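# Stack four wooden strips into a criss-cross two-layer grid

## Task

Four loose wooden strips, all the same colour, sit on the table between the two rows. Build a two-layer crossed stack from them: two strips lying flat on the table, parallel and next to each other with space between them, and the other two lying flat on top of both lower strips, running crosswise and also separated by a gap.

## Robot and tools

ROBOT AND FRAME. Two six-joint arms with parallel grippers, named left_arm and right_arm. All positions use one scene frame: origin on the table top midway between the arms, +z up, +x pointing out over the table, and left_arm on the +y side. The names are arm labels, not image sides. left_arm's base sits at (+0.015, +0.254, 0) m and right_arm's at (-0.005, -0.313, 0) m, each turned only slightly about z. The fingers of a gripper point along its own +z axis and close along its y axis. The reported end_effector_position is the spot between the finger pads, about 1 cm short of the tips, and can be a little off, especially when the arm is stretched far.

execute_actions. Argument actions is a list holding zero or one item; pictures (true/false) chooses whether camera images come back (default yes). Three forms:
- Empty list: no command, just returns the current state.
- Motion: {"rows": [...], "steps": n}. rows has 1 to 15 rows; steps is 1 to 15 (15 if omitted), each step lasting 1/30 s. One row is used per step and the final row is reused if steps outnumber rows.
- Wait: {"steps": n} with no rows, n up to 300; it returns once n steps have passed since the previous result, and your reply time counts toward that.

ROW LAYOUT. Every row is one flat list of 14 numbers, each in [-1, 1], covering both arms even if one stays still: left_arm waist, shoulder, elbow, wrist pitch, wrist yaw, wrist roll, opening, then right_arm in the same seven-number order.

JOINT NUMBERS are offsets in joint space, not poses, scaled so 1.0 equals 1.202 rad (waist), 1.258 (shoulder), 1.238 (elbow), 2.073 (wrist pitch), 2.022 (wrist yaw and wrist roll). The offset is counted from the joint angles printed in the most recent result that lists them; before any such result in the scene, and for the second or later call within one reply, it is counted from the pose at the moment the action begins. It is never relative to the preceding row. Joint ranges in rad: waist -2.618 to 3.054, shoulder 0.000 to 3.142, elbow 0.000 to 3.142, wrist pitch -1.571 to 1.571, wrist yaw -1.571 to 1.571, wrist roll -2.094 to 2.094. A call aiming more than 0.036 rad beyond a range end is rejected and nothing is sent. True ends may sit up to 0.036 rad either way; targets beyond the true end get clipped there and a "joint sent to its limit" line may appear (possibly about an earlier action). Missing that line does not prove more room exists.

OPENING is absolute, not an offset: +1 fully open, -1 closed. Fingers go to where grip_measured would read the commanded value (except near ±1). To hold a strip, command about 0.03 below its current grip_measured for a firm grip, a smaller margin for a gentler one. Readings may be off by around 1 mm per gripper.

HOLDING POSITION. All-zero offsets are not a pause: they steer joints back to the reference angles, and an arm may sag over repeated actions. To keep an arm still, send in a reply's first call the offsets that return it to the desired angles, then zeros in later calls, adding more when a joint lags.

SPEED. Each step, a joint target may only lead the measured angle by 0.202 rad (waist), 0.258 (shoulder), 0.238 (elbow), 0.573 (wrist pitch), 0.522 (wrist yaw, roll). If targets would shift the gripper over 70 mm from where it is, they are scaled down. Big moves therefore span several actions. Between calls the arms keep heading to the last target until they settle or a step is HELD.

RESULT LINES. The state line shows, per arm, end_effector_position (m) and end_effector_quat_wxyz. Joint positions and Joint velocities list each arm's six joints (rad, rad/s) followed by the finger-pad gap (m, m/s; 0.094 m fully open). grip_measured is the opening on the command scale. Joint torques give total drive output per joint, noisy and offset. "joint command not followed" means a clearance check altered or blocked targets; HELD flags steps where your row was partly or wholly not sent. MOTOR HOT warns from 75 °C; OVER-TEMPERATURE FAULT reports a stop at 90 °C (arm halts 10 s) or 100 °C (arm goes limp and drops).

zoom_image: camera is "cam_head_left" or "cam_head_right"; region is [x0, y0, x1, y1] in pixels of that camera's 504x504 image, top-left origin, at most 504 by 504. Both head cameras sit roughly 1.04-1.05 m up near x ≈ -0.16 looking down at the table; calibration values come with the session.

read_manual: optional section, only "licences"; returns licence text and moves nothing.



AVOID. Letting the arms collide or press on each other; pushing or dropping any strip off the table (that fails the task); dropping, slamming or shoving things hard; holding loads long enough to overheat motors. Occasional outside tugs on a held strip or nudges to loose ones can happen, so check the stack before finishing.

Each tool is called as name(argument=value, ...) on one line, values as JSON.

## Session

execute_actions(actions=[])

Scene clock: 0.00 s of 5550.00 s.
left_arm: end_effector_position=(+0.4144, +0.4893, +0.1578) grip_measured=+1.000 end_effector_quat_wxyz=(+0.538, -0.260, +0.652, -0.467) | right_arm: end_effector_position=(+0.5980, -0.3875, +0.1757) grip_measured=+1.000 end_effector_quat_wxyz=(+0.604, -0.421, +0.502, -0.454)
Joint positions: left_arm=[ 0.98   2.073  0.93   1.188  1.236 -1.138  0.094] | right_arm=[-0.341  2.268  1.229  1.186 -0.247 -1.306  0.094]
Joint velocities: left_arm=[-0.002 -0.002  0.007 -0.037 -0.081 -0.081  0.   ] | right_arm=[ 0.002 -0.002  0.002  0.037 -0.051  0.066  0.   ]
Joint torques (N m, as the arm reports them, + toward a larger angle): no reading

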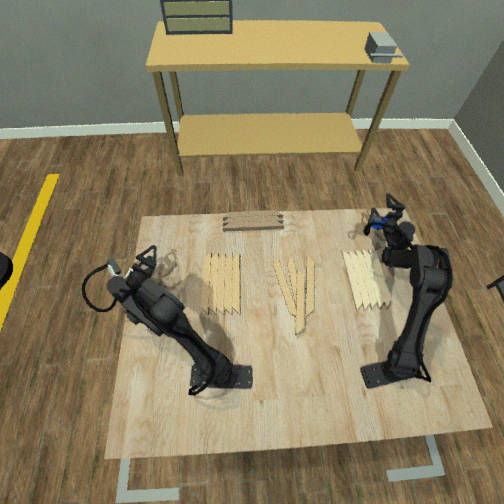

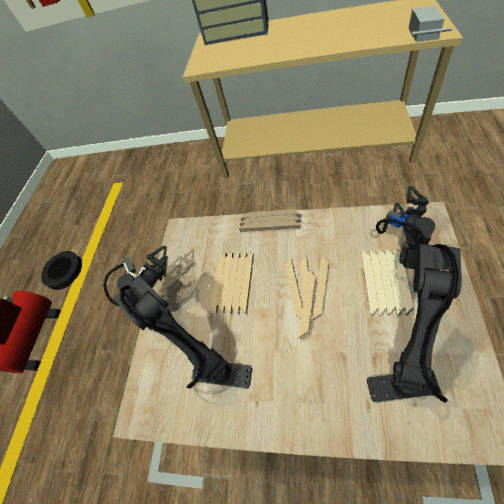

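zoom_image(camera="cam_head_left", region=[240, 240, 350, 350])

zoom_image(camera="cam_head_right", region=[255, 240, 365, 350])

Region (240, 240, 350, 350) of cam_head_left's 504x504 image, scaled by 4.582, with more detail than that image has.

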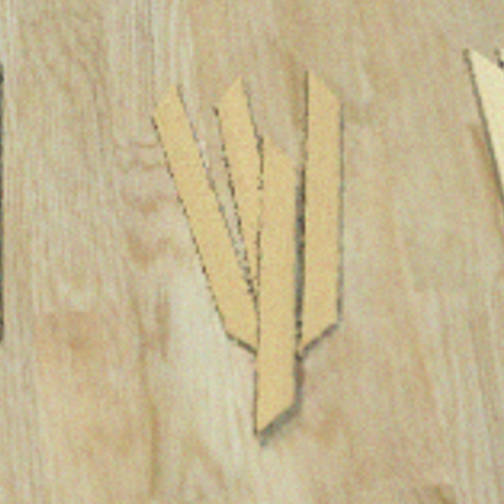

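Region (255, 240, 365, 350) of cam_head_right's 504x504 image, scaled by 4.582, with more detail than that image has.

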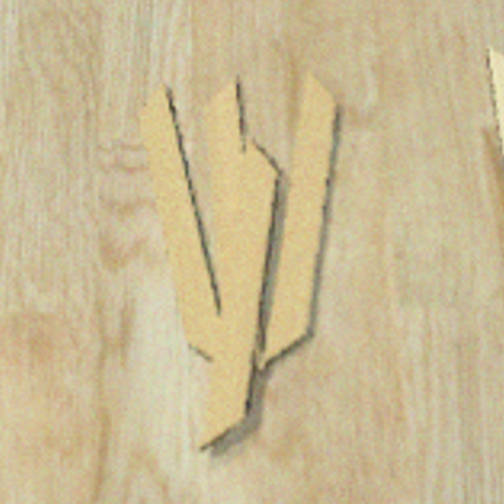

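execute_actions(actions=[{"rows":[[0,0,0,0,0,0,1,0,-0.45,0.2,0,0.122,1,1]],"steps":15}], pictures=false)

Scene clock: 92.20 s of 5550.00 s.
left_arm: end_effector_position=(+0.4144, +0.4893, +0.1578) grip_measured=+1.000 end_effector_quat_wxyz=(+0.538, -0.260, +0.652, -0.467) | right_arm: end_effector_position=(+0.5534, -0.4053, +0.4192) grip_measured=+1.000 end_effector_quat_wxyz=(+0.785, -0.182, +0.433, -0.404)
Joint positions: left_arm=[ 0.98   2.073  0.93   1.188  1.236 -1.138  0.094] | right_arm=[-0.341  1.968  1.397  1.166 -0.098 -0.806  0.094]
Joint velocities: left_arm=[ 0.002 -0.002  0.012  0.037 -0.022  0.037  0.   ] | right_arm=[-0.012 -0.857  0.159 -0.066  0.139  1.048  0.   ]
Joint torques (N m, as the arm reports them, + toward a larger angle): left_arm=[ -0.05 -11.68   4.58   1.6   -0.03   0.03] | right_arm=[  0.07 -14.33   9.93   1.2    0.17   0.11]
Steps of this call (steps 1 to 90: nothing new was sent; then 88.70 s passed at rest; steps 91 to 105: all 15 steps of this action). Readings (joint positions):
91: left_arm=[0.980 2.073 0.930 1.188 1.236 -1.138] | right_arm=[-0.341 2.264 1.235 1.180 -0.237 -1.281]
92: left_arm=[0.980 2.073 0.930 1.188 1.236 -1.138] | right_arm=[-0.341 2.259 1.246 1.171 -0.224 -1.251]
94: left_arm=[0.980 2.073 0.930 1.188 1.236 -1.138] | right_arm=[-0.341 2.237 1.275 1.164 -0.199 -1.191]
98: left_arm=[0.980 2.073 0.930 1.188 1.236 -1.138] | right_arm=[-0.341 2.159 1.333 1.163 -0.155 -1.062]
105: the state above

execute_actions(actions=[{"rows":[[0,0,0,0,0,0,1,0.948,-0.2,0,-1,0.048,0.94,1]],"steps":15}], pictures=false)

execute_actions(actions=[{"steps":60}], pictures=false)

Scene clock: 96.93 s of 5550.00 s.
left_arm: end_effector_position=(+0.4144, +0.4893, +0.1578) grip_measured=+1.000 end_effector_quat_wxyz=(+0.538, -0.260, +0.652, -0.467) | right_arm: end_effector_position=(+0.5252, -0.1977, +0.4416) grip_measured=+1.000 end_effector_quat_wxyz=(+0.657, +0.233, +0.559, +0.449)
Joint positions: left_arm=[ 0.98   2.073  0.93   1.188  1.236 -1.138  0.094] | right_arm=[0.071 1.688 1.426 0.531 0.011 0.991 0.094]
Joint velocities: left_arm=[ 0.002  0.002 -0.012 -0.066 -0.022 -0.022  0.   ] | right_arm=[ 0.857  0.002 -0.027 -1.341  0.037  0.286  0.   ]
Joint torques (N m, as the arm reports them, + toward a larger angle): left_arm=[ -0.05 -11.68   4.58   1.6   -0.03   0.03] | right_arm=[ 0.59 -9.23  8.13  1.4   0.    0.03]
From where the robot then was, a joint's target lay farther than a number of 1.0 reaches, so one or more steps of this call were cut to that.
Steps of this call (steps 1 to 60: the robot went on to your last target; steps 61 to 90: nothing new was sent; then 1.23 s passed at rest; steps 91 to 105: all 15 steps of this action). Readings (joint positions):
91: left_arm=[0.980 2.073 0.930 1.188 1.236 -1.138] | right_arm=[-0.332 1.689 1.476 1.175 0.003 0.738]
92: left_arm=[0.980 2.073 0.930 1.188 1.236 -1.138] | right_arm=[-0.316 1.688 1.476 1.139 0.008 0.768]
94: left_arm=[0.980 2.073 0.930 1.188 1.236 -1.138] | right_arm=[-0.265 1.688 1.466 1.054 0.010 0.819]
98: left_arm=[0.980 2.073 0.930 1.188 1.236 -1.138] | right_arm=[-0.148 1.688 1.442 0.867 0.011 0.900]
105: the state above

Scene clock: 98.93 s of 5550.00 s.
left_arm: end_effector_position=(+0.4144, +0.4893, +0.1578) grip_measured=+1.000 end_effector_quat_wxyz=(+0.538, -0.260, +0.652, -0.467) | right_arm: end_effector_position=(+0.2247, +0.0127, +0.1320) grip_measured=+1.000 end_effector_quat_wxyz=(+0.093, +0.068, +0.980, +0.161)
Joint positions: left_arm=[ 0.98   2.073  0.93   1.188  1.236 -1.138  0.094] | right_arm=[ 0.805  1.708  1.4   -0.889 -0.01   1.09   0.094]
Joint velocities: left_arm=[-0.002  0.002  0.002 -0.037 -0.007  0.007  0.   ] | right_arm=[-0.027 -0.007  0.027  0.037 -0.037 -0.037  0.   ]
Joint torques (N m, as the arm reports them, + toward a larger angle): left_arm=[ -0.04 -11.68   4.58   1.6   -0.03   0.03] | right_arm=[-0.49 -8.88  7.65  0.52  0.08  0.05]
Steps of this call (steps 1 to 60: the robot went on to your last target). Readings (joint positions):
1: left_arm=[0.980 2.073 0.930 1.188 1.236 -1.138] | right_arm=[0.103 1.688 1.425 0.483 0.010 1.000]
2: left_arm=[0.980 2.073 0.930 1.188 1.236 -1.138] | right_arm=[0.135 1.688 1.425 0.436 0.010 1.008]
4: left_arm=[0.980 2.073 0.930 1.188 1.236 -1.138] | right_arm=[0.200 1.688 1.424 0.340 0.009 1.023]
8: left_arm=[0.980 2.073 0.930 1.188 1.236 -1.138] | right_arm=[0.331 1.688 1.424 0.151 0.008 1.044]
60: the state above
All arms were judged still, so your last target was given up. Only a new action makes them travel on or press farther. Fingers that are still opening or closing keep moving.

execute_actions(actions=[{"rows":[[0,0,0,0,0,0,1,-0.006,0.084,-0.01,-0.1235,0.005,0.005,0.1]],"steps":15}], pictures=false)

execute_actions(actions=[{"steps":15}])

Scene clock: 103.03 s of 5550.00 s.
left_arm: end_effector_position=(+0.4144, +0.4893, +0.1578) grip_measured=+1.000 end_effector_quat_wxyz=(+0.538, -0.260, +0.652, -0.467) | right_arm: end_effector_position=(+0.1884, -0.0380, +0.0784) grip_measured=+0.103 end_effector_quat_wxyz=(-0.000, +0.072, +0.997, +0.010)
Joint positions: left_arm=[ 0.98   2.073  0.93   1.188  1.236 -1.138  0.094] | right_arm=[ 0.805  1.818  1.387 -1.124 -0.01   1.093  0.052]
Joint velocities: left_arm=[ 0.002 -0.002 -0.007  0.007 -0.066 -0.095  0.   ] | right_arm=[-0.012 -0.012 -0.017 -0.066 -0.037  0.051  0.001]
Joint torques (N m, as the arm reports them, + toward a larger angle): left_arm=[ -0.04 -11.68   4.59   1.6   -0.03   0.04] | right_arm=[ -0.62 -10.28   7.3   -0.03   0.09   0.07]
Steps of this call (steps 1 to 90: nothing new was sent; then 0.60 s passed at rest; steps 91 to 105: all 15 steps of this action). Readings (joint positions):
91: left_arm=[0.980 2.073 0.930 1.188 1.236 -1.138] | right_arm=[0.805 1.717 1.404 -0.914 -0.010 1.090]
92: left_arm=[0.980 2.073 0.930 1.188 1.236 -1.138] | right_arm=[0.805 1.730 1.406 -0.948 -0.010 1.090]
94: left_arm=[0.980 2.073 0.930 1.188 1.236 -1.138] | right_arm=[0.805 1.770 1.405 -1.015 -0.010 1.092]
98: left_arm=[0.980 2.073 0.930 1.188 1.236 -1.138] | right_arm=[0.805 1.817 1.388 -1.088 -0.010 1.093]
105: the state above

Scene clock: 103.53 s of 5550.00 s.
left_arm: end_effector_position=(+0.4144, +0.4893, +0.1578) grip_measured=+1.000 end_effector_quat_wxyz=(+0.538, -0.260, +0.652, -0.467) | right_arm: end_effector_position=(+0.1875, -0.0392, +0.0783) grip_measured=+0.103 end_effector_quat_wxyz=(-0.002, +0.072, +0.997, +0.007)
Joint positions: left_arm=[ 0.98   2.073  0.93   1.188  1.236 -1.138  0.094] | right_arm=[ 0.805  1.818  1.387 -1.13  -0.01   1.093  0.052]
Joint velocities: left_arm=[ 0.007 -0.017  0.002  0.051  0.007  0.037  0.   ] | right_arm=[-0.022  0.012 -0.012 -0.037  0.007  0.007 -0.   ]
Joint torques (N m, as the arm reports them, + toward a larger angle): left_arm=[ -0.05 -11.69   4.57   1.6   -0.03   0.03] | right_arm=[ -0.56 -10.27   7.36  -0.07   0.12   0.08]
Steps of this call (steps 1 to 15: the robot went on to your last target). Readings (joint positions):
1: left_arm=[0.980 2.073 0.930 1.188 1.236 -1.138] | right_arm=[0.805 1.818 1.387 -1.125 -0.010 1.093]
2: left_arm=[0.980 2.073 0.930 1.188 1.236 -1.138] | right_arm=[0.805 1.818 1.387 -1.126 -0.010 1.093]
4: left_arm=[0.980 2.073 0.930 1.188 1.236 -1.138] | right_arm=[0.805 1.818 1.387 -1.127 -0.010 1.093]
8: left_arm=[0.980 2.073 0.930 1.188 1.236 -1.138] | right_arm=[0.805 1.818 1.387 -1.129 -0.010 1.093]
15: the state above
All arms were judged still, so your last target was given up. Only a new action makes them travel on or press farther. Fingers that are still opening or closing keep moving.

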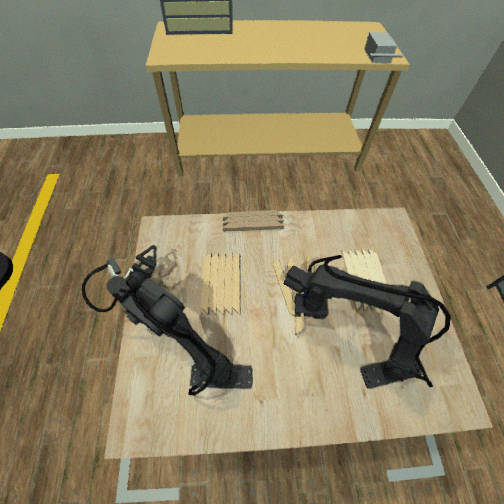

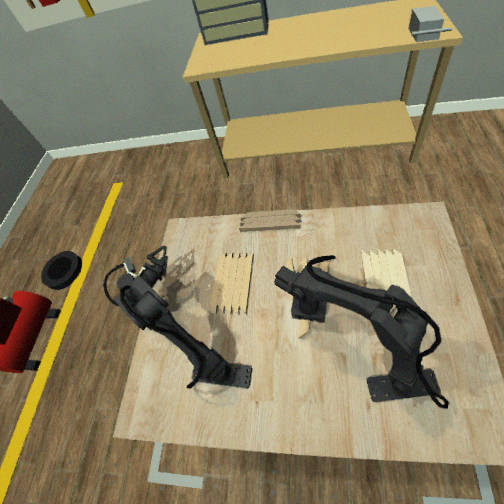

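zoom_image(camera="cam_head_left", region=[250, 250, 360, 360])

zoom_image(camera="cam_head_right", region=[255, 250, 365, 360])

Region (250, 250, 360, 360) of cam_head_left's 504x504 image, scaled by 4.582, with more detail than that image has.

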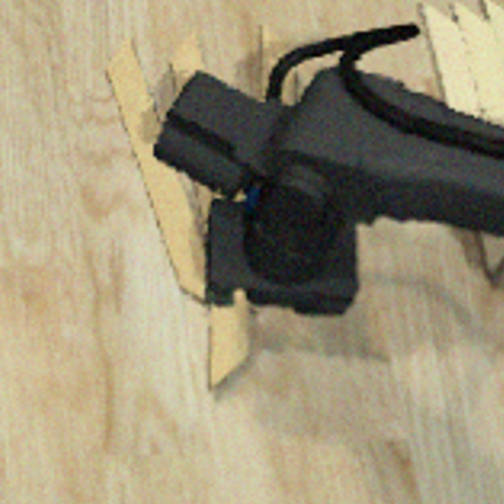

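Region (255, 250, 365, 360) of cam_head_right's 504x504 image, scaled by 4.582, with more detail than that image has.

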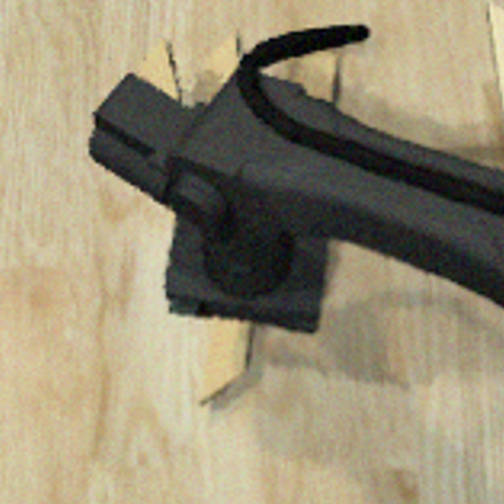

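execute_actions(actions=[{"rows":[[0,0,0,0,0,0,1,0.035,0,0,0,0,0.028,0.4],[0,0,0,0,0,0,1,0.035,0,0,0,0,0.028,0.4],[0,0,0,0,0,0,1,0.035,0,0,0,0,0.028,0.4],[0,0,0,0,0,0,1,0.035,0.017,-0.03,0.028,0,0.028,0.4],[0,0,0,0,0,0,1,0.035,0.017,-0.03,0.028,0,0.028,0.4],[0,0,0,0,0,0,1,0.035,0.034,-0.06,0.056,0,0.028,0.4],[0,0,0,0,0,0,1,0.035,0.034,-0.06,0.056,0,0.028,0.4],[0,0,0,0,0,0,1,0.035,0.051,-0.09,0.085,0,0.028,0.4]],"steps":15}], pictures=false)

execute_actions(actions=[{"steps":15}])

zoom_image(camera="cam_head_left", region=[250, 250, 360, 360])

zoom_image(camera="cam_head_right", region=[255, 250, 365, 360])

Scene clock: 141.70 s of 5550.00 s.
left_arm: end_effector_position=(+0.4144, +0.4893, +0.1578) grip_measured=+1.000 end_effector_quat_wxyz=(+0.538, -0.260, +0.652, -0.467) | right_arm: end_effector_position=(+0.1748, -0.0338, +0.0322) grip_measured=+0.397 end_effector_quat_wxyz=(-0.010, +0.076, +0.997, -0.004)
Joint positions: left_arm=[ 0.98   2.073  0.93   1.188  1.236 -1.138  0.094] | right_arm=[ 0.844  1.881  1.279 -0.985 -0.013  1.141  0.066]
Joint velocities: left_arm=[-0.017 -0.012  0.002 -0.066  0.051 -0.022  0.   ] | right_arm=[ 0.002  0.012 -0.002  0.125  0.037  0.022 -0.001]
Joint torques (N m, as the arm reports them, + toward a larger angle): left_arm=[ -0.04 -11.68   4.59   1.6   -0.03   0.03] | right_arm=[  0.27 -10.14   6.7    0.15   0.03   0.04]
Steps of this call (steps 1 to 90: nothing new was sent; then 34.67 s passed at rest; steps 91 to 105: all 15 steps of this action). Readings (joint positions):
91: left_arm=[0.980 2.073 0.930 1.188 1.236 -1.138] | right_arm=[0.808 1.818 1.387 -1.130 -0.010 1.102]
92: left_arm=[0.980 2.073 0.930 1.188 1.236 -1.138] | right_arm=[0.815 1.818 1.387 -1.130 -0.010 1.110]
94: left_arm=[0.980 2.073 0.930 1.188 1.236 -1.138] | right_arm=[0.831 1.818 1.383 -1.122 -0.010 1.122]
98: left_arm=[0.980 2.073 0.930 1.188 1.236 -1.138] | right_arm=[0.844 1.829 1.335 -1.056 -0.013 1.134]
105: the state above

Scene clock: 142.20 s of 5550.00 s.
left_arm: end_effector_position=(+0.4144, +0.4893, +0.1578) grip_measured=+1.000 end_effector_quat_wxyz=(+0.538, -0.260, +0.652, -0.467) | right_arm: end_effector_position=(+0.1781, -0.0288, +0.0321) grip_measured=+0.397 end_effector_quat_wxyz=(-0.004, +0.077, +0.997, +0.006)
Joint positions: left_arm=[ 0.98   2.073  0.93   1.188  1.236 -1.138  0.094] | right_arm=[ 0.844  1.881  1.279 -0.961 -0.013  1.142  0.066]
Joint velocities: left_arm=[-0.007  0.007  0.007  0.022  0.007  0.037  0.   ] | right_arm=[ 0.002 -0.022 -0.017 -0.007 -0.037 -0.037 -0.001]
Joint torques (N m, as the arm reports them, + toward a larger angle): left_arm=[ -0.05 -11.68   4.58   1.6   -0.04   0.03] | right_arm=[  0.18 -10.31   6.78   0.16   0.02   0.08]
Steps of this call (steps 1 to 15: the robot went on to your last target). Readings (joint positions):
1: left_arm=[0.980 2.073 0.930 1.188 1.236 -1.138] | right_arm=[0.844 1.881 1.279 -0.981 -0.013 1.141]
2: left_arm=[0.980 2.073 0.930 1.188 1.236 -1.138] | right_arm=[0.844 1.881 1.279 -0.975 -0.013 1.141]
4: left_arm=[0.980 2.073 0.930 1.188 1.236 -1.138] | right_arm=[0.844 1.881 1.279 -0.970 -0.013 1.142]
8: left_arm=[0.980 2.073 0.930 1.188 1.236 -1.138] | right_arm=[0.844 1.881 1.279 -0.964 -0.013 1.142]
15: the state above

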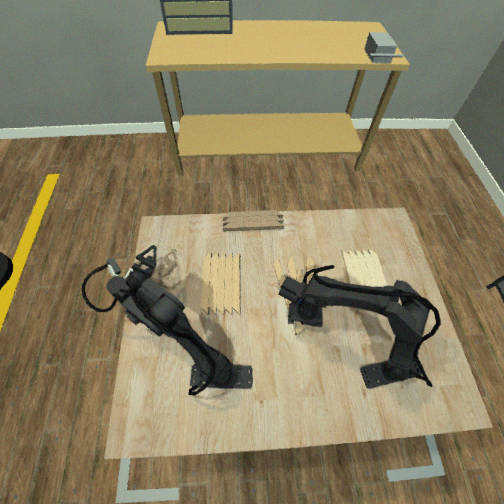

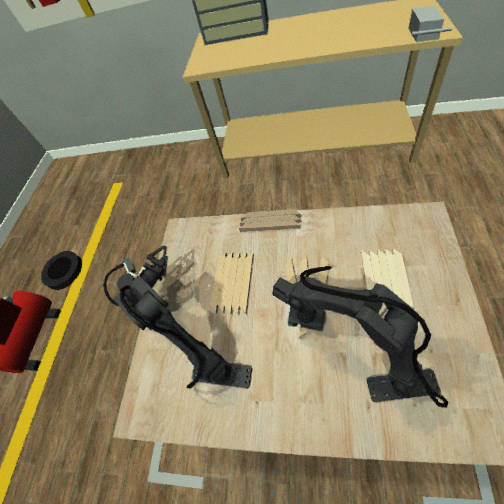

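Region (250, 250, 360, 360) of cam_head_left's 504x504 image, scaled by 4.582, with more detail than that image has.

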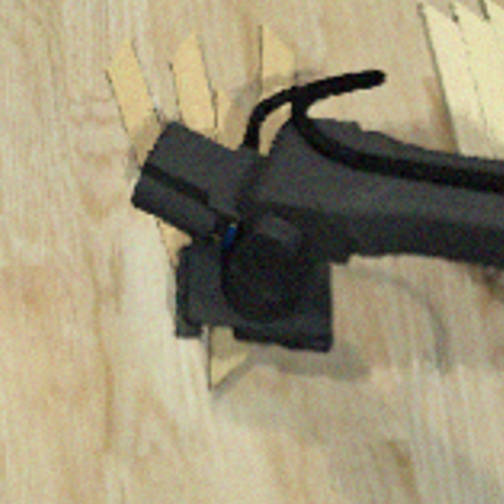

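Region (255, 250, 365, 360) of cam_head_right's 504x504 image, scaled by 4.582, with more detail than that image has.

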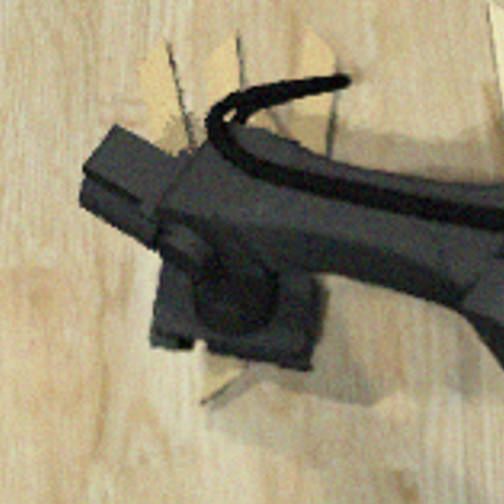

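execute_actions(actions=[{"rows":[[0,0,0,0,0,0,1,0,0.01,-0.016,0.018,0,0,0.4],[0,0,0,0,0,0,1,0,0.01,-0.016,0.018,0,0,0.4],[0,0,0,0,0,0,1,0,0.01,-0.016,0.018,0,0,0.4],[0,0,0,0,0,0,1,0,0.019,-0.032,0.033,0,0,0.4]],"steps":15}], pictures=false)

execute_actions(actions=[{"steps":10}], pictures=false)

Scene clock: 150.17 s of 5550.00 s.
left_arm: end_effector_position=(+0.4144, +0.4893, +0.1578) grip_measured=+1.000 end_effector_quat_wxyz=(+0.538, -0.260, +0.652, -0.467) | right_arm: end_effector_position=(+0.1803, -0.0255, +0.0230) grip_measured=+0.397 end_effector_quat_wxyz=(+0.001, +0.077, +0.997, +0.015)
Joint positions: left_arm=[ 0.98   2.073  0.93   1.188  1.236 -1.138  0.094] | right_arm=[ 0.844  1.89   1.25  -0.903 -0.013  1.142  0.066]
Joint velocities: left_arm=[-0.002 -0.022 -0.017 -0.007 -0.007  0.007  0.   ] | right_arm=[-0.002 -0.012 -0.012  0.051 -0.037  0.051 -0.001]
Joint torques (N m, as the arm reports them, + toward a larger angle): left_arm=[ -0.04 -11.67   4.59   1.6   -0.03   0.03] | right_arm=[-0.01 -9.    5.97  0.15  0.02  0.01]
Steps of this call (steps 1 to 15: the robot went on to your last target; steps 16 to 90: nothing new was sent; then 4.47 s passed at rest; steps 91 to 105: all 15 steps of this action). Readings (joint positions):
91: left_arm=[0.980 2.073 0.930 1.188 1.236 -1.138] | right_arm=[0.844 1.881 1.278 -0.957 -0.013 1.142]
92: left_arm=[0.980 2.073 0.930 1.188 1.236 -1.138] | right_arm=[0.844 1.881 1.276 -0.952 -0.013 1.142]
94: left_arm=[0.980 2.073 0.930 1.188 1.236 -1.138] | right_arm=[0.844 1.881 1.270 -0.938 -0.013 1.142]
98: left_arm=[0.980 2.073 0.930 1.188 1.236 -1.138] | right_arm=[0.844 1.886 1.253 -0.916 -0.013 1.142]
105: the state above

Scene clock: 150.50 s of 5550.00 s.
left_arm: end_effector_position=(+0.4144, +0.4893, +0.1578) grip_measured=+1.000 end_effector_quat_wxyz=(+0.538, -0.260, +0.652, -0.467) | right_arm: end_effector_position=(+0.1807, -0.0248, +0.0230) grip_measured=+0.397 end_effector_quat_wxyz=(+0.002, +0.077, +0.997, +0.017)
Joint positions: left_arm=[ 0.98   2.073  0.93   1.188  1.236 -1.138  0.094] | right_arm=[ 0.844  1.89   1.25  -0.9   -0.013  1.142  0.066]
Joint velocities: left_arm=[-0.002 -0.007 -0.007 -0.022 -0.022  0.007  0.   ] | right_arm=[-0.007  0.012  0.027 -0.022 -0.022 -0.037  0.001]
Joint torques (N m, as the arm reports them, + toward a larger angle): left_arm=[ -0.04 -11.68   4.58   1.6   -0.03   0.03] | right_arm=[-0.02 -8.99  5.99  0.14  0.    0.01]
Steps of this call (steps 1 to 10: the robot went on to your last target). Readings (joint positions):
1: left_arm=[0.980 2.073 0.930 1.188 1.236 -1.138] | right_arm=[0.844 1.890 1.250 -0.903 -0.013 1.142]
2: left_arm=[0.980 2.073 0.930 1.188 1.236 -1.138] | right_arm=[0.844 1.890 1.250 -0.902 -0.013 1.142]
4: left_arm=[0.980 2.073 0.930 1.188 1.236 -1.138] | right_arm=[0.844 1.890 1.250 -0.901 -0.013 1.142]
8: left_arm=[0.980 2.073 0.930 1.188 1.236 -1.138] | right_arm=[0.844 1.890 1.250 -0.901 -0.013 1.142]
10: the state above

execute_actions(actions=[{"rows":[[0,0,0,0,0,0,1,0,0,0,-0.012,0,0,0.1],[0,0,0,0,0,0,1,0,0,0,-0.012,0,0,0.0],[0,0,0,0,0,0,1,0,0,0,-0.012,0,0,-0.1],[0,0,0,0,0,0,1,0,0,0,-0.012,0,0,-0.2],[0,0,0,0,0,0,1,0,0,0,-0.012,0,0,-0.3],[0,0,0,0,0,0,1,0,0,0,-0.012,0,0,-0.35],[0,0,0,0,0,0,1,0,0,0,-0.012,0,0,-0.4],[0,0,0,0,0,0,1,0,0,0,-0.012,0,0,-0.45],[0,0,0,0,0,0,1,0,0,0,-0.012,0,0,-0.5]],"steps":15}])

zoom_image(camera="cam_head_left", region=[250, 250, 360, 360])

Scene clock: 159.03 s of 5550.00 s.
left_arm: end_effector_position=(+0.4144, +0.4893, +0.1578) grip_measured=+1.000 end_effector_quat_wxyz=(+0.538, -0.260, +0.652, -0.467) | right_arm: end_effector_position=(+0.1796, -0.0263, +0.0229) grip_measured=-0.428 end_effector_quat_wxyz=(-0.000, +0.077, +0.997, +0.014)
Joint positions: left_arm=[ 0.98   2.073  0.93   1.188  1.236 -1.138  0.094] | right_arm=[ 0.844  1.89   1.25  -0.908 -0.013  1.143  0.027]
Joint velocities: left_arm=[-0.012 -0.007  0.012  0.022 -0.037 -0.022  0.   ] | right_arm=[ 0.007 -0.017 -0.007  0.051  0.022 -0.007  0.   ]
Joint torques (N m, as the arm reports them, + toward a larger angle): left_arm=[ -0.04 -11.67   4.59   1.6   -0.04   0.03] | right_arm=[  0.05 -10.29   6.94  -0.06   0.03   0.  ]
Steps of this call (steps 1 to 15: the robot went on to your last target; steps 16 to 90: nothing new was sent; then 5.03 s passed at rest; steps 91 to 105: all 15 steps of this action). Readings (joint positions):
91: left_arm=[0.980 2.073 0.930 1.188 1.236 -1.138] | right_arm=[0.844 1.890 1.250 -0.901 -0.013 1.142]
92: left_arm=[0.980 2.073 0.930 1.188 1.236 -1.138] | right_arm=[0.844 1.890 1.250 -0.903 -0.013 1.142]
94: left_arm=[0.980 2.073 0.930 1.188 1.236 -1.138] | right_arm=[0.844 1.890 1.250 -0.905 -0.013 1.142]
98: left_arm=[0.980 2.073 0.930 1.188 1.236 -1.138] | right_arm=[0.844 1.890 1.250 -0.908 -0.013 1.143]
105: the state above

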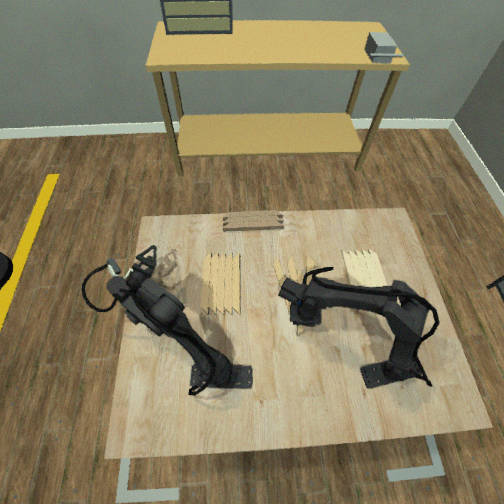

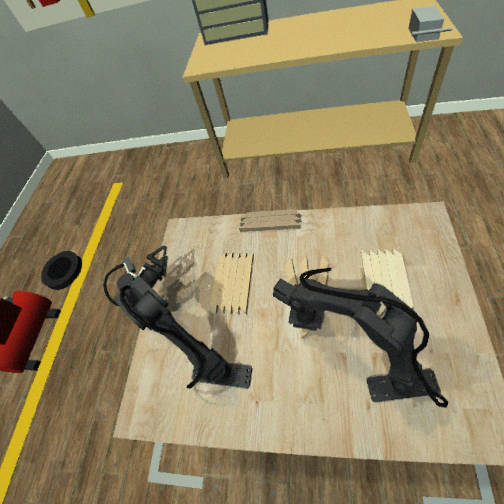

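Region (250, 250, 360, 360) of cam_head_left's 504x504 image, scaled by 4.582, with more detail than that image has.

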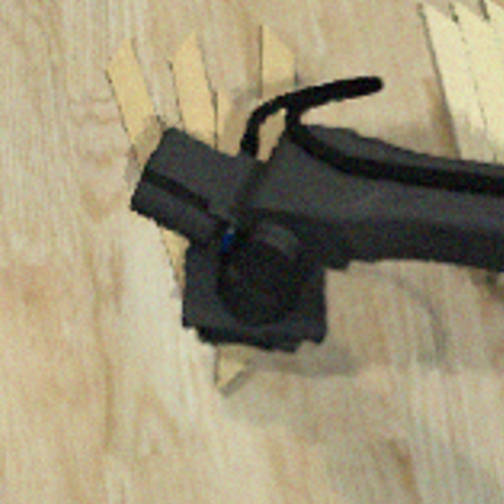

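execute_actions(actions=[{"rows":[[0,0,0,0,0,0,1,0,-0.015,0.03,-0.03,0,0,-0.47],[0,0,0,0,0,0,1,0,-0.015,0.03,-0.03,0,0,-0.47],[0,0,0,0,0,0,1,0,-0.015,0.03,-0.03,0,0,-0.47],[0,0,0,0,0,0,1,0,-0.03,0.06,-0.06,0,0,-0.47],[0,0,0,0,0,0,1,0,-0.03,0.06,-0.06,0,0,-0.47],[0,0,0,0,0,0,1,0,-0.03,0.06,-0.06,0,0,-0.47],[0,0,0,0,0,0,1,0,-0.045,0.085,-0.09,0,0,-0.47]],"steps":15}], pictures=false)

execute_actions(actions=[{"steps":10}])

zoom_image(camera="cam_head_left", region=[250, 250, 360, 360])

Scene clock: 171.10 s of 5550.00 s.
left_arm: end_effector_position=(+0.4144, +0.4893, +0.1578) grip_measured=+1.000 end_effector_quat_wxyz=(+0.538, -0.260, +0.652, -0.467) | right_arm: end_effector_position=(+0.1760, -0.0309, +0.0572) grip_measured=-0.428 end_effector_quat_wxyz=(-0.007, +0.077, +0.997, +0.003)
Joint positions: left_arm=[ 0.98   2.073  0.93   1.188  1.236 -1.138  0.094] | right_arm=[ 0.844  1.849  1.34  -1.064 -0.016  1.143  0.027]
Joint velocities: left_arm=[-0.002 -0.007 -0.002  0.022 -0.037 -0.066  0.   ] | right_arm=[-0.022  0.002  0.007 -0.125  0.022 -0.007  0.002]
Joint torques (N m, as the arm reports them, + toward a larger angle): left_arm=[ -0.02 -11.68   4.58   1.6   -0.03   0.03] | right_arm=[  0.05 -11.39   8.36  -0.08   0.03   0.01]
Steps of this call (steps 1 to 15: the robot went on to your last target; steps 16 to 90: nothing new was sent; then 8.57 s passed at rest; steps 91 to 105: all 15 steps of this action). Readings (joint positions):
91: left_arm=[0.980 2.073 0.930 1.188 1.236 -1.138] | right_arm=[0.844 1.890 1.254 -0.914 -0.013 1.143]
92: left_arm=[0.980 2.073 0.930 1.188 1.236 -1.138] | right_arm=[0.844 1.890 1.258 -0.923 -0.013 1.143]
94: left_arm=[0.980 2.073 0.930 1.188 1.236 -1.138] | right_arm=[0.844 1.889 1.271 -0.945 -0.014 1.143]
98: left_arm=[0.980 2.073 0.930 1.188 1.236 -1.138] | right_arm=[0.844 1.876 1.315 -1.011 -0.016 1.143]
105: the state above

Scene clock: 171.43 s of 5550.00 s.
left_arm: end_effector_position=(+0.4144, +0.4893, +0.1578) grip_measured=+1.000 end_effector_quat_wxyz=(+0.538, -0.260, +0.652, -0.467) | right_arm: end_effector_position=(+0.1738, -0.0342, +0.0573) grip_measured=-0.428 end_effector_quat_wxyz=(-0.011, +0.077, +0.997, -0.004)
Joint positions: left_arm=[ 0.98   2.073  0.93   1.188  1.236 -1.138  0.094] | right_arm=[ 0.844  1.849  1.34  -1.08  -0.016  1.143  0.027]
Joint velocities: left_arm=[ 0.002 -0.002  0.002 -0.022 -0.051  0.007  0.   ] | right_arm=[ 0.007 -0.022 -0.017 -0.037  0.007  0.022 -0.001]
Joint torques (N m, as the arm reports them, + toward a larger angle): left_arm=[ -0.05 -11.67   4.59   1.6   -0.03   0.03] | right_arm=[  0.06 -11.42   8.46  -0.14   0.04   0.  ]
Steps of this call (steps 1 to 10: the robot went on to your last target). Readings (joint positions):
1: left_arm=[0.980 2.073 0.930 1.188 1.236 -1.138] | right_arm=[0.844 1.849 1.340 -1.068 -0.016 1.143]
2: left_arm=[0.980 2.073 0.930 1.188 1.236 -1.138] | right_arm=[0.844 1.849 1.340 -1.071 -0.016 1.143]
4: left_arm=[0.980 2.073 0.930 1.188 1.236 -1.138] | right_arm=[0.844 1.849 1.340 -1.075 -0.016 1.143]
8: left_arm=[0.980 2.073 0.930 1.188 1.236 -1.138] | right_arm=[0.844 1.849 1.340 -1.079 -0.016 1.143]
10: the state above

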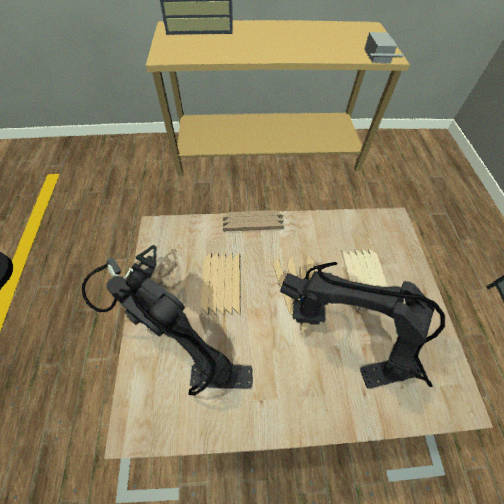

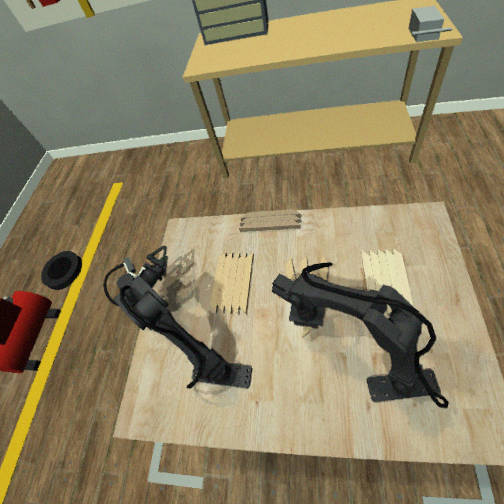

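Region (250, 250, 360, 360) of cam_head_left's 504x504 image, scaled by 4.582, with more detail than that image has.

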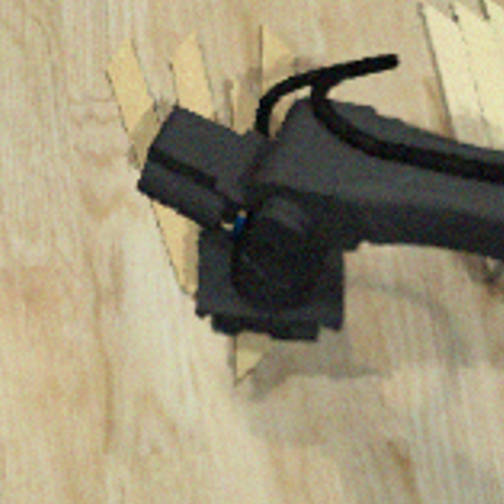

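execute_actions(actions=[{"rows":[[0,0,0,0,0,0,1,-0.08,-0.04,-0.03,0.005,0,-0.044,-0.47],[0,0,0,0,0,0,1,-0.08,-0.04,-0.03,0.005,0,-0.044,-0.47],[0,0,0,0,0,0,1,-0.08,-0.04,-0.03,0.005,0,-0.044,-0.47],[0,0,0,0,0,0,1,-0.16,-0.08,-0.07,0.01,0,-0.088,-0.47],[0,0,0,0,0,0,1,-0.16,-0.08,-0.07,0.01,0,-0.088,-0.47],[0,0,0,0,0,0,1,-0.16,-0.08,-0.07,0.01,0,-0.088,-0.47],[0,0,0,0,0,0,1,-0.24,-0.11,-0.12,0.015,0,-0.132,-0.47],[0,0,0,0,0,0,1,-0.24,-0.11,-0.12,0.015,0,-0.132,-0.47],[0,0,0,0,0,0,1,-0.24,-0.11,-0.12,0.015,0,-0.132,-0.47],[0,0,0,0,0,0,1,-0.3245,-0.14,-0.165,0.022,0,-0.18,-0.47]],"steps":15}], pictures=false)

execute_actions(actions=[{"steps":25}])

zoom_image(camera="cam_head_left", region=[250, 230, 380, 360])

Scene clock: 192.63 s of 5550.00 s.
left_arm: end_effector_position=(+0.4144, +0.4893, +0.1578) grip_measured=+1.000 end_effector_quat_wxyz=(+0.538, -0.260, +0.652, -0.467) | right_arm: end_effector_position=(+0.2321, -0.1510, +0.0549) grip_measured=-0.428 end_effector_quat_wxyz=(-0.014, +0.124, +0.992, -0.002)
Joint positions: left_arm=[ 0.98   2.073  0.93   1.188  1.236 -1.138  0.094] | right_arm=[ 0.442  1.696  1.145 -1.043 -0.015  0.836  0.027]
Joint velocities: left_arm=[ 0.007  0.012 -0.002 -0.037 -0.007  0.081  0.   ] | right_arm=[-0.012 -0.012 -0.027 -0.007 -0.007 -0.242 -0.001]
Joint torques (N m, as the arm reports them, + toward a larger angle): left_arm=[ -0.05 -11.67   4.59   1.6   -0.03   0.03] | right_arm=[  0.95 -10.29   6.5    0.09  -0.01  -0.08]
Steps of this call (steps 1 to 30: the robot went on to your last target; steps 31 to 90: nothing new was sent; then 17.70 s passed at rest; steps 91 to 105: all 15 steps of this action). Readings (joint positions):
91: left_arm=[0.980 2.073 0.930 1.188 1.236 -1.138] | right_arm=[0.835 1.845 1.335 -1.076 -0.023 1.129]
92: left_arm=[0.980 2.073 0.930 1.188 1.236 -1.138] | right_arm=[0.818 1.839 1.327 -1.073 -0.028 1.114]
94: left_arm=[0.980 2.073 0.930 1.188 1.236 -1.138] | right_arm=[0.763 1.821 1.307 -1.065 -0.032 1.079]
98: left_arm=[0.980 2.073 0.930 1.188 1.236 -1.138] | right_arm=[0.610 1.757 1.237 -1.048 -0.029 0.985]
105: the state above

Scene clock: 193.47 s of 5550.00 s.
left_arm: end_effector_position=(+0.4144, +0.4893, +0.1578) grip_measured=+1.000 end_effector_quat_wxyz=(+0.538, -0.260, +0.652, -0.467) | right_arm: end_effector_position=(+0.2311, -0.1498, +0.0548) grip_measured=-0.428 end_effector_quat_wxyz=(-0.015, +0.098, +0.995, -0.001)
Joint positions: left_arm=[ 0.98   2.073  0.93   1.188  1.236 -1.138  0.094] | right_arm=[ 0.446  1.696  1.144 -1.042 -0.017  0.786  0.027]
Joint velocities: left_arm=[ 0.002  0.012 -0.007  0.007 -0.007 -0.066  0.   ] | right_arm=[ 0.002 -0.012  0.002 -0.022  0.007  0.037 -0.   ]
Joint torques (N m, as the arm reports them, + toward a larger angle): left_arm=[ -0.04 -11.66   4.58   1.6   -0.03   0.03] | right_arm=[  0.71 -10.38   6.34   0.1    0.02  -0.08]
Steps of this call (steps 1 to 25: the robot went on to your last target). Readings (joint positions):
1: left_arm=[0.980 2.073 0.930 1.188 1.236 -1.138] | right_arm=[0.444 1.696 1.144 -1.043 -0.015 0.826]
2: left_arm=[0.980 2.073 0.930 1.188 1.236 -1.138] | right_arm=[0.445 1.696 1.144 -1.043 -0.016 0.818]
4: left_arm=[0.980 2.073 0.930 1.188 1.236 -1.138] | right_arm=[0.446 1.696 1.144 -1.042 -0.017 0.806]
8: left_arm=[0.980 2.073 0.930 1.188 1.236 -1.138] | right_arm=[0.446 1.696 1.144 -1.042 -0.017 0.794]
25: the state above

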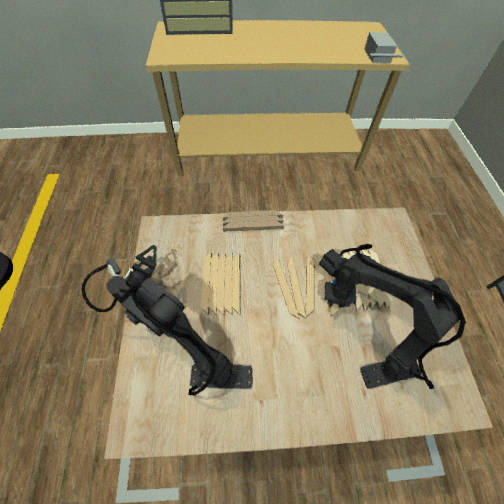

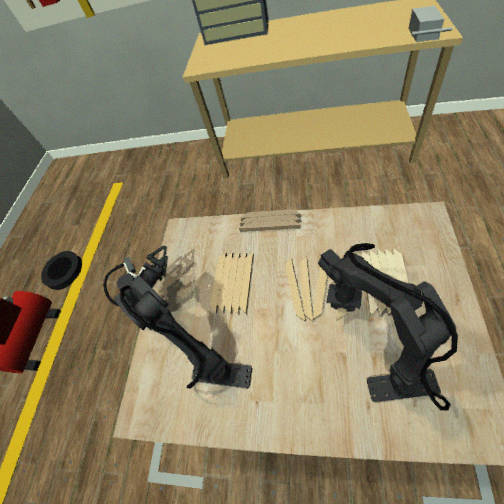

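Region (250, 230, 380, 360) of cam_head_left's 504x504 image, scaled by 3.877, with more detail than that image has.

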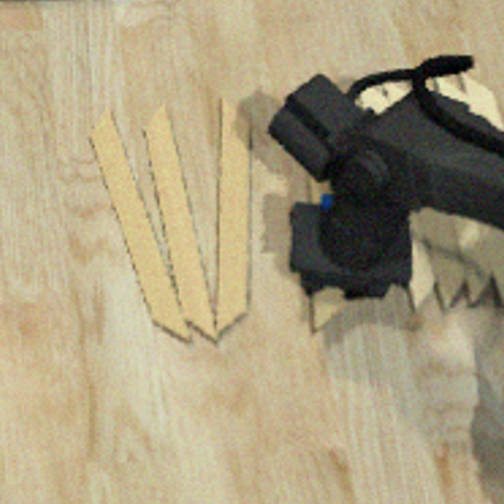

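execute_actions(actions=[{"rows":[[0,0,0,0,0,0,1,0,0.015,-0.025,0.025,0,0,-0.47],[0,0,0,0,0,0,1,0,0.015,-0.025,0.025,0,0,-0.47],[0,0,0,0,0,0,1,0,0.015,-0.025,0.025,0,0,-0.47],[0,0,0,0,0,0,1,0,0.03,-0.05,0.05,0,0,-0.47],[0,0,0,0,0,0,1,0,0.03,-0.05,0.05,0,0,-0.47],[0,0,0,0,0,0,1,0,0.03,-0.05,0.05,0,0,-0.47],[0,0,0,0,0,0,1,0,0.04,-0.072,0.075,0,0,-0.47]],"steps":15}], pictures=false)

execute_actions(actions=[{"steps":12}], pictures=false)

Scene clock: 206.00 s of 5550.00 s.
left_arm: end_effector_position=(+0.4144, +0.4893, +0.1578) grip_measured=+1.000 end_effector_quat_wxyz=(+0.538, -0.260, +0.652, -0.467) | right_arm: end_effector_position=(+0.2309, -0.1497, +0.0231) grip_measured=-0.428 end_effector_quat_wxyz=(-0.015, +0.098, +0.995, -0.000)
Joint positions: left_arm=[ 0.98   2.073  0.93   1.188  1.236 -1.138  0.094] | right_arm=[ 0.446  1.74   1.06  -0.913 -0.018  0.786  0.027]
Joint velocities: left_arm=[-0.002 -0.007  0.012  0.022  0.007 -0.022  0.   ] | right_arm=[-0.002 -0.007 -0.027  0.168 -0.007  0.007 -0.   ]
Joint torques (N m, as the arm reports them, + toward a larger angle): left_arm=[ -0.04 -11.68   4.59   1.6   -0.03   0.03] | right_arm=[-0.02 -8.04  6.44  0.07  0.02  0.03]
Steps of this call (steps 1 to 15: the robot went on to your last target; steps 16 to 90: nothing new was sent; then 9.03 s passed at rest; steps 91 to 105: all 15 steps of this action). Readings (joint positions):
91: left_arm=[0.980 2.073 0.930 1.188 1.236 -1.138] | right_arm=[0.446 1.696 1.141 -1.036 -0.017 0.786]
92: left_arm=[0.980 2.073 0.930 1.188 1.236 -1.138] | right_arm=[0.446 1.696 1.136 -1.028 -0.017 0.786]
94: left_arm=[0.980 2.073 0.930 1.188 1.236 -1.138] | right_arm=[0.446 1.697 1.122 -1.010 -0.018 0.786]
98: left_arm=[0.980 2.073 0.930 1.188 1.236 -1.138] | right_arm=[0.446 1.719 1.083 -0.955 -0.018 0.786]
105: the state above

Scene clock: 206.40 s of 5550.00 s.
left_arm: end_effector_position=(+0.4144, +0.4893, +0.1578) grip_measured=+1.000 end_effector_quat_wxyz=(+0.538, -0.260, +0.652, -0.467) | right_arm: end_effector_position=(+0.2337, -0.1478, +0.0231) grip_measured=-0.428 end_effector_quat_wxyz=(-0.009, +0.098, +0.995, +0.004)
Joint positions: left_arm=[ 0.98   2.073  0.93   1.188  1.236 -1.138  0.094] | right_arm=[ 0.446  1.74   1.06  -0.9   -0.018  0.786  0.027]
Joint velocities: left_arm=[-0.002  0.007  0.017 -0.022 -0.051  0.007  0.   ] | right_arm=[ 0.002  0.007  0.012  0.007  0.066  0.022 -0.002]
Joint torques (N m, as the arm reports them, + toward a larger angle): left_arm=[ -0.04 -11.68   4.58   1.6   -0.03   0.03] | right_arm=[-0.05 -8.08  6.49  0.12  0.02  0.  ]
Steps of this call (steps 1 to 12: the robot went on to your last target). Readings (joint positions):
1: left_arm=[0.980 2.073 0.930 1.188 1.236 -1.138] | right_arm=[0.446 1.740 1.060 -0.910 -0.018 0.786]
2: left_arm=[0.980 2.073 0.930 1.188 1.236 -1.138] | right_arm=[0.446 1.740 1.060 -0.908 -0.018 0.786]
4: left_arm=[0.980 2.073 0.930 1.188 1.236 -1.138] | right_arm=[0.446 1.740 1.060 -0.904 -0.018 0.786]
8: left_arm=[0.980 2.073 0.930 1.188 1.236 -1.138] | right_arm=[0.446 1.740 1.060 -0.901 -0.018 0.786]
12: the state above

execute_actions(actions=[{"rows":[[0,0,0,0,0,0,1,0,0.018,-0.022,0.018,0,0,-0.47]],"steps":15}], pictures=false)

Scene clock: 209.90 s of 5550.00 s.
left_arm: end_effector_position=(+0.4144, +0.4893, +0.1578) grip_measured=+1.000 end_effector_quat_wxyz=(+0.538, -0.260, +0.652, -0.467) | right_arm: end_effector_position=(+0.2329, -0.1483, +0.0168) grip_measured=-0.428 end_effector_quat_wxyz=(-0.010, +0.098, +0.995, +0.004)
Joint positions: left_arm=[ 0.98   2.073  0.93   1.188  1.236 -1.138  0.094] | right_arm=[ 0.446  1.749  1.043 -0.875 -0.019  0.786  0.027]
Joint velocities: left_arm=[-0.007 -0.007  0.002  0.022  0.037  0.007  0.   ] | right_arm=[ 0.007  0.017 -0.007 -0.022 -0.007 -0.037  0.   ]
Joint torques (N m, as the arm reports them, + toward a larger angle): left_arm=[ -0.05 -11.66   4.59   1.6   -0.03   0.03] | right_arm=[ 0.05 -7.39  5.88  0.14  0.01 -0.01]
Steps of this call (steps 1 to 30: the robot went on to your last target; steps 31 to 90: nothing new was sent; steps 91 to 105: all 15 steps of this action). Readings (joint positions):
91: left_arm=[0.980 2.073 0.930 1.188 1.236 -1.138] | right_arm=[0.446 1.740 1.057 -0.895 -0.018 0.786]
92: left_arm=[0.980 2.073 0.930 1.188 1.236 -1.138] | right_arm=[0.446 1.740 1.054 -0.889 -0.018 0.786]
94: left_arm=[0.980 2.073 0.930 1.188 1.236 -1.138] | right_arm=[0.446 1.743 1.048 -0.884 -0.018 0.786]
98: left_arm=[0.980 2.073 0.930 1.188 1.236 -1.138] | right_arm=[0.446 1.749 1.043 -0.880 -0.019 0.786]
105: the state above

execute_actions(actions=[{"rows":[[0,0,0,0,0,0,1,0,0,0,0,0,0,-0.4],[0,0,0,0,0,0,1,0,0,0,0,0,0,-0.3],[0,0,0,0,0,0,1,0,0,0,0,0,0,-0.1],[0,0,0,0,0,0,1,0,0,0,0,0,0,0.1],[0,0,0,0,0,0,1,0,0,0,0,0,0,0.1],[0,0,0,0,0,0,1,0,0,0,0,0,0,0.1],[0,0,0,0,0,0,1,0,0,0,0,0,0,0.1],[0,0,0,0,0,0,1,0,-0.03,0.05,-0.05,0,0,0.1],[0,0,0,0,0,0,1,0,-0.03,0.05,-0.05,0,0,0.1],[0,0,0,0,0,0,1,0,-0.06,0.11,-0.1,0,0,0.1],[0,0,0,0,0,0,1,0,-0.06,0.11,-0.1,0,0,0.1],[0,0,0,0,0,0,1,0,-0.1,0.18,-0.17,0,0,0.1]],"steps":15}], pictures=false)

execute_actions(actions=[{"rows":[[0,0,0,0,0,0,1,0,-0.1,0.12,-0.1,0,0,0.1],[0,0,0,0,0,0,1,0,-0.1,0.12,-0.1,0,0,0.1],[0,0,0,0,0,0,1,0,-0.1,0.12,-0.1,0,0,0.1],[0,0,0,0,0,0,1,0,-0.1,0.12,-0.1,0,0,0.1],[0,0,0,0,0,0,1,0,-0.1,0.12,-0.1,0,0,0.1],[0,0,0,0,0,0,1,0.5,-0.25,0.0,-0.1,0,0,0.1]],"steps":15}], pictures=false)

execute_actions(actions=[{"steps":20}])

zoom_image(camera="cam_head_left", region=[250, 230, 380, 360])

Scene clock: 228.50 s of 5550.00 s.
left_arm: end_effector_position=(+0.4144, +0.4893, +0.1578) grip_measured=+1.000 end_effector_quat_wxyz=(+0.538, -0.260, +0.652, -0.467) | right_arm: end_effector_position=(+0.2441, -0.1407, +0.0892) grip_measured=+0.097 end_effector_quat_wxyz=(+0.013, +0.098, +0.995, +0.023)
Joint positions: left_arm=[ 0.98   2.073  0.93   1.188  1.236 -1.138  0.094] | right_arm=[ 0.446  1.656  1.239 -1.105 -0.019  0.786  0.052]
Joint velocities: left_arm=[-0.017 -0.022 -0.002 -0.037  0.037 -0.007  0.   ] | right_arm=[-0.007 -0.676  0.608 -0.476 -0.051  0.022  0.   ]
Joint torques (N m, as the arm reports them, + toward a larger angle): left_arm=[ -0.04 -11.68   4.59   1.61  -0.03   0.03] | right_arm=[-0.03 -7.66  6.44 -0.28  0.02  0.02]
Steps of this call (steps 1 to 15: the robot went on to your last target; steps 16 to 90: nothing new was sent; then 15.10 s passed at rest; steps 91 to 105: all 15 steps of this action). Readings (joint positions):
91: left_arm=[0.980 2.073 0.930 1.188 1.236 -1.138] | right_arm=[0.446 1.749 1.043 -0.874 -0.019 0.786]
92: left_arm=[0.980 2.073 0.930 1.188 1.236 -1.138] | right_arm=[0.446 1.749 1.043 -0.874 -0.019 0.786]
94: left_arm=[0.980 2.073 0.930 1.188 1.236 -1.138] | right_arm=[0.446 1.749 1.043 -0.874 -0.019 0.786]
98: left_arm=[0.980 2.073 0.930 1.188 1.236 -1.138] | right_arm=[0.446 1.748 1.050 -0.889 -0.019 0.786]
105: the state above

Scene clock: 229.00 s of 5550.00 s.
left_arm: end_effector_position=(+0.4144, +0.4893, +0.1578) grip_measured=+1.000 end_effector_quat_wxyz=(+0.538, -0.260, +0.652, -0.467) | right_arm: end_effector_position=(+0.0852, -0.0699, +0.1683) grip_measured=+0.097 end_effector_quat_wxyz=(+0.039, -0.200, +0.975, +0.089)
Joint positions: left_arm=[ 0.98   2.073  0.93   1.188  1.236 -1.138  0.094] | right_arm=[ 1.044  1.351  1.254 -1.283 -0.033  0.786  0.052]
Joint velocities: left_arm=[ 0.017 -0.022 -0.007  0.007 -0.037  0.051  0.   ] | right_arm=[ 0.554 -0.022 -0.037 -0.125 -0.11  -0.066  0.   ]
Joint torques (N m, as the arm reports them, + toward a larger angle): left_arm=[ -0.03 -11.68   4.58   1.6   -0.03   0.03] | right_arm=[-2.65 -6.    6.69  0.28  0.3   0.01]
Steps of this call (steps 1 to 15: all 15 steps of this action). Readings (joint positions):
1: left_arm=[0.980 2.073 0.930 1.188 1.236 -1.138] | right_arm=[0.446 1.632 1.272 -1.138 -0.019 0.786]
2: left_arm=[0.980 2.073 0.930 1.188 1.236 -1.138] | right_arm=[0.446 1.610 1.308 -1.172 -0.019 0.786]
4: left_arm=[0.980 2.073 0.930 1.188 1.236 -1.138] | right_arm=[0.446 1.560 1.363 -1.209 -0.019 0.786]
8: left_arm=[0.980 2.073 0.930 1.188 1.236 -1.138] | right_arm=[0.581 1.415 1.299 -1.225 -0.001 0.786]
15: the state above

Scene clock: 229.67 s of 5550.00 s.
left_arm: end_effector_position=(+0.4144, +0.4893, +0.1578) grip_measured=+1.000 end_effector_quat_wxyz=(+0.538, -0.260, +0.652, -0.467) | right_arm: end_effector_position=(+0.0821, -0.0731, +0.1669) grip_measured=+0.097 end_effector_quat_wxyz=(+0.035, -0.205, +0.975, +0.080)
Joint positions: left_arm=[ 0.98   2.073  0.93   1.188  1.236 -1.138  0.094] | right_arm=[ 1.054  1.351  1.252 -1.297 -0.029  0.786  0.052]
Joint velocities: left_arm=[ 0.007 -0.002  0.002 -0.051 -0.066 -0.037  0.   ] | right_arm=[-0.012 -0.012  0.012  0.007 -0.007 -0.022  0.   ]
Joint torques (N m, as the arm reports them, + toward a larger angle): left_arm=[ -0.05 -11.66   4.58   1.6   -0.03   0.03] | right_arm=[-0.56 -6.1   6.62  0.22  0.12  0.  ]
Steps of this call (steps 1 to 20: the robot went on to your last target). Readings (joint positions):
1: left_arm=[0.980 2.073 0.930 1.188 1.236 -1.138] | right_arm=[1.054 1.351 1.252 -1.286 -0.036 0.786]
2: left_arm=[0.980 2.073 0.930 1.188 1.236 -1.138] | right_arm=[1.055 1.351 1.252 -1.289 -0.036 0.786]
4: left_arm=[0.980 2.073 0.930 1.188 1.236 -1.138] | right_arm=[1.054 1.351 1.252 -1.293 -0.032 0.786]
8: left_arm=[0.980 2.073 0.930 1.188 1.236 -1.138] | right_arm=[1.054 1.351 1.252 -1.296 -0.030 0.786]
20: the state above

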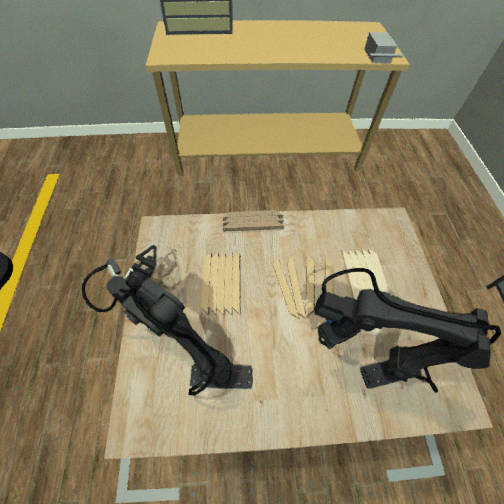

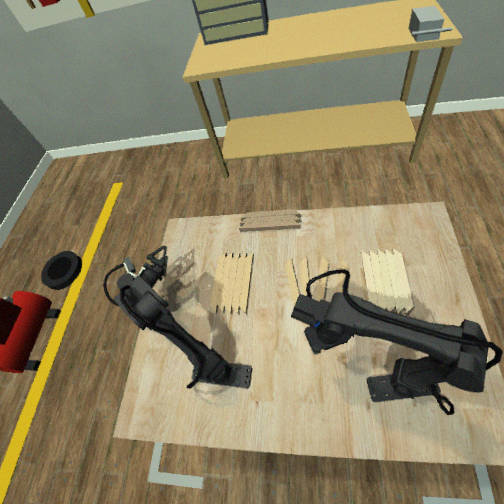

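Region (250, 230, 380, 360) of cam_head_left's 504x504 image, scaled by 3.877, with more detail than that image has.

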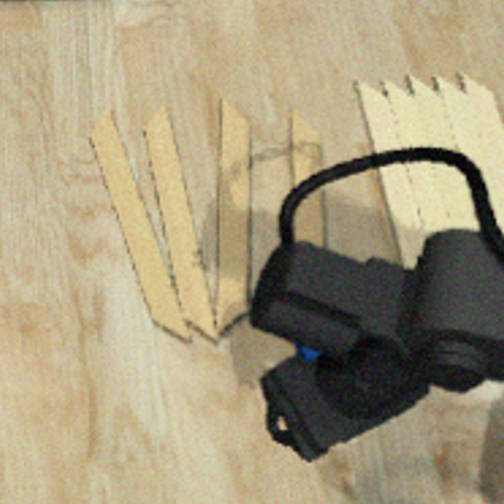

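execute_actions(actions=[{"rows":[[0,0,0,0,0,0,1,-0.1,0.1,0.2,-0.028,0.012,-0.097,0],[0,0,0,0,0,0,1,-0.1,0.1,0.2,-0.028,0.012,-0.097,0],[0,0,0,0,0,0,1,-0.1,0.1,0.2,-0.028,0.012,-0.097,0],[0,0,0,0,0,0,1,-0.2,0.3,0.4,-0.028,0.012,-0.097,0],[0,0,0,0,0,0,1,-0.2,0.3,0.4,-0.028,0.012,-0.097,0],[0,0,0,0,0,0,1,-0.2,0.3,0.4,-0.028,0.012,-0.097,0],[0,0,0,0,0,0,1,-0.3,0.5,0.6,-0.028,0.012,-0.097,0],[0,0,0,0,0,0,1,-0.3,0.5,0.6,-0.028,0.012,-0.097,0],[0,0,0,0,0,0,1,-0.3,0.5,0.6,-0.028,0.012,-0.097,0],[0,0,0,0,0,0,1,-0.4,0.7,0.78,-0.028,0.012,-0.097,0],[0,0,0,0,0,0,1,-0.4,0.7,0.78,-0.028,0.012,-0.097,0],[0,0,0,0,0,0,1,-0.463,0.8,0.78,-0.028,0.012,-0.097,0]],"steps":15}], pictures=false)

execute_actions(actions=[{"steps":30}], pictures=false)

Scene clock: 286.10 s of 5550.00 s.
left_arm: end_effector_position=(+0.4144, +0.4893, +0.1578) grip_measured=+1.000 end_effector_quat_wxyz=(+0.538, -0.260, +0.652, -0.467) | right_arm: end_effector_position=(+0.3564, -0.0042, +0.1535) grip_measured=+0.003 end_effector_quat_wxyz=(+0.092, -0.044, +0.991, +0.083)
Joint positions: left_arm=[ 0.98   2.073  0.93   1.188  1.236 -1.138  0.094] | right_arm=[ 0.553  2.17   2.161 -1.314 -0.019  0.612  0.047]
Joint velocities: left_arm=[-0.002 -0.017 -0.007 -0.081 -0.007  0.037  0.   ] | right_arm=[-0.794  1.473  0.623  0.139  0.125 -0.066  0.   ]
Joint torques (N m, as the arm reports them, + toward a larger angle): left_arm=[ -0.04 -11.67   4.59   1.6   -0.04   0.03] | right_arm=[  1.36 -11.19   7.12   0.09  -0.03  -0.08]
Steps of this call (steps 1 to 15: the robot went on to your last target; steps 16 to 90: nothing new was sent; then 52.93 s passed at rest; steps 91 to 105: all 15 steps of this action). Readings (joint positions):
91: left_arm=[0.980 2.073 0.930 1.188 1.236 -1.138] | right_arm=[1.038 1.373 1.291 -1.334 -0.034 0.754]
92: left_arm=[0.980 2.073 0.930 1.188 1.236 -1.138] | right_arm=[1.006 1.410 1.358 -1.361 -0.034 0.723]
94: left_arm=[0.980 2.073 0.930 1.188 1.236 -1.138] | right_arm=[0.940 1.484 1.485 -1.360 -0.029 0.680]
98: left_arm=[0.980 2.073 0.930 1.188 1.236 -1.138] | right_arm=[0.793 1.734 1.791 -1.354 -0.025 0.636]
105: the state above

Scene clock: 287.10 s of 5550.00 s.
left_arm: end_effector_position=(+0.4144, +0.4893, +0.1578) grip_measured=+1.000 end_effector_quat_wxyz=(+0.538, -0.260, +0.652, -0.467) | right_arm: end_effector_position=(+0.3748, -0.0294, +0.0707) grip_measured=+0.003 end_effector_quat_wxyz=(+0.020, -0.020, +0.999, +0.017)
Joint positions: left_arm=[ 0.98   2.073  0.93   1.188  1.236 -1.138  0.094] | right_arm=[ 0.493  2.371  2.196 -1.343 -0.004  0.597  0.047]
Joint velocities: left_arm=[-0.012 -0.022  0.002 -0.037 -0.022 -0.022  0.   ] | right_arm=[ 0.002  0.002  0.002 -0.007 -0.051 -0.066 -0.001]
Joint torques (N m, as the arm reports them, + toward a larger angle): left_arm=[ -0.04 -11.68   4.58   1.6   -0.03   0.03] | right_arm=[  0.41 -16.27   9.21   0.02   0.02  -0.03]
Steps of this call (steps 1 to 30: the robot went on to your last target). Readings (joint positions):
1: left_arm=[0.980 2.073 0.930 1.188 1.236 -1.138] | right_arm=[0.528 2.223 2.181 -1.313 -0.016 0.610]
2: left_arm=[0.980 2.073 0.930 1.188 1.236 -1.138] | right_arm=[0.508 2.273 2.193 -1.312 -0.013 0.607]
4: left_arm=[0.980 2.073 0.930 1.188 1.236 -1.138] | right_arm=[0.482 2.352 2.196 -1.315 -0.007 0.604]
8: left_arm=[0.980 2.073 0.930 1.188 1.236 -1.138] | right_arm=[0.480 2.409 2.196 -1.336 -0.004 0.601]
30: the state above
All arms were judged still, so your last target was given up. Only a new action makes them travel on or press farther. Fingers that are still opening or closing keep moving.


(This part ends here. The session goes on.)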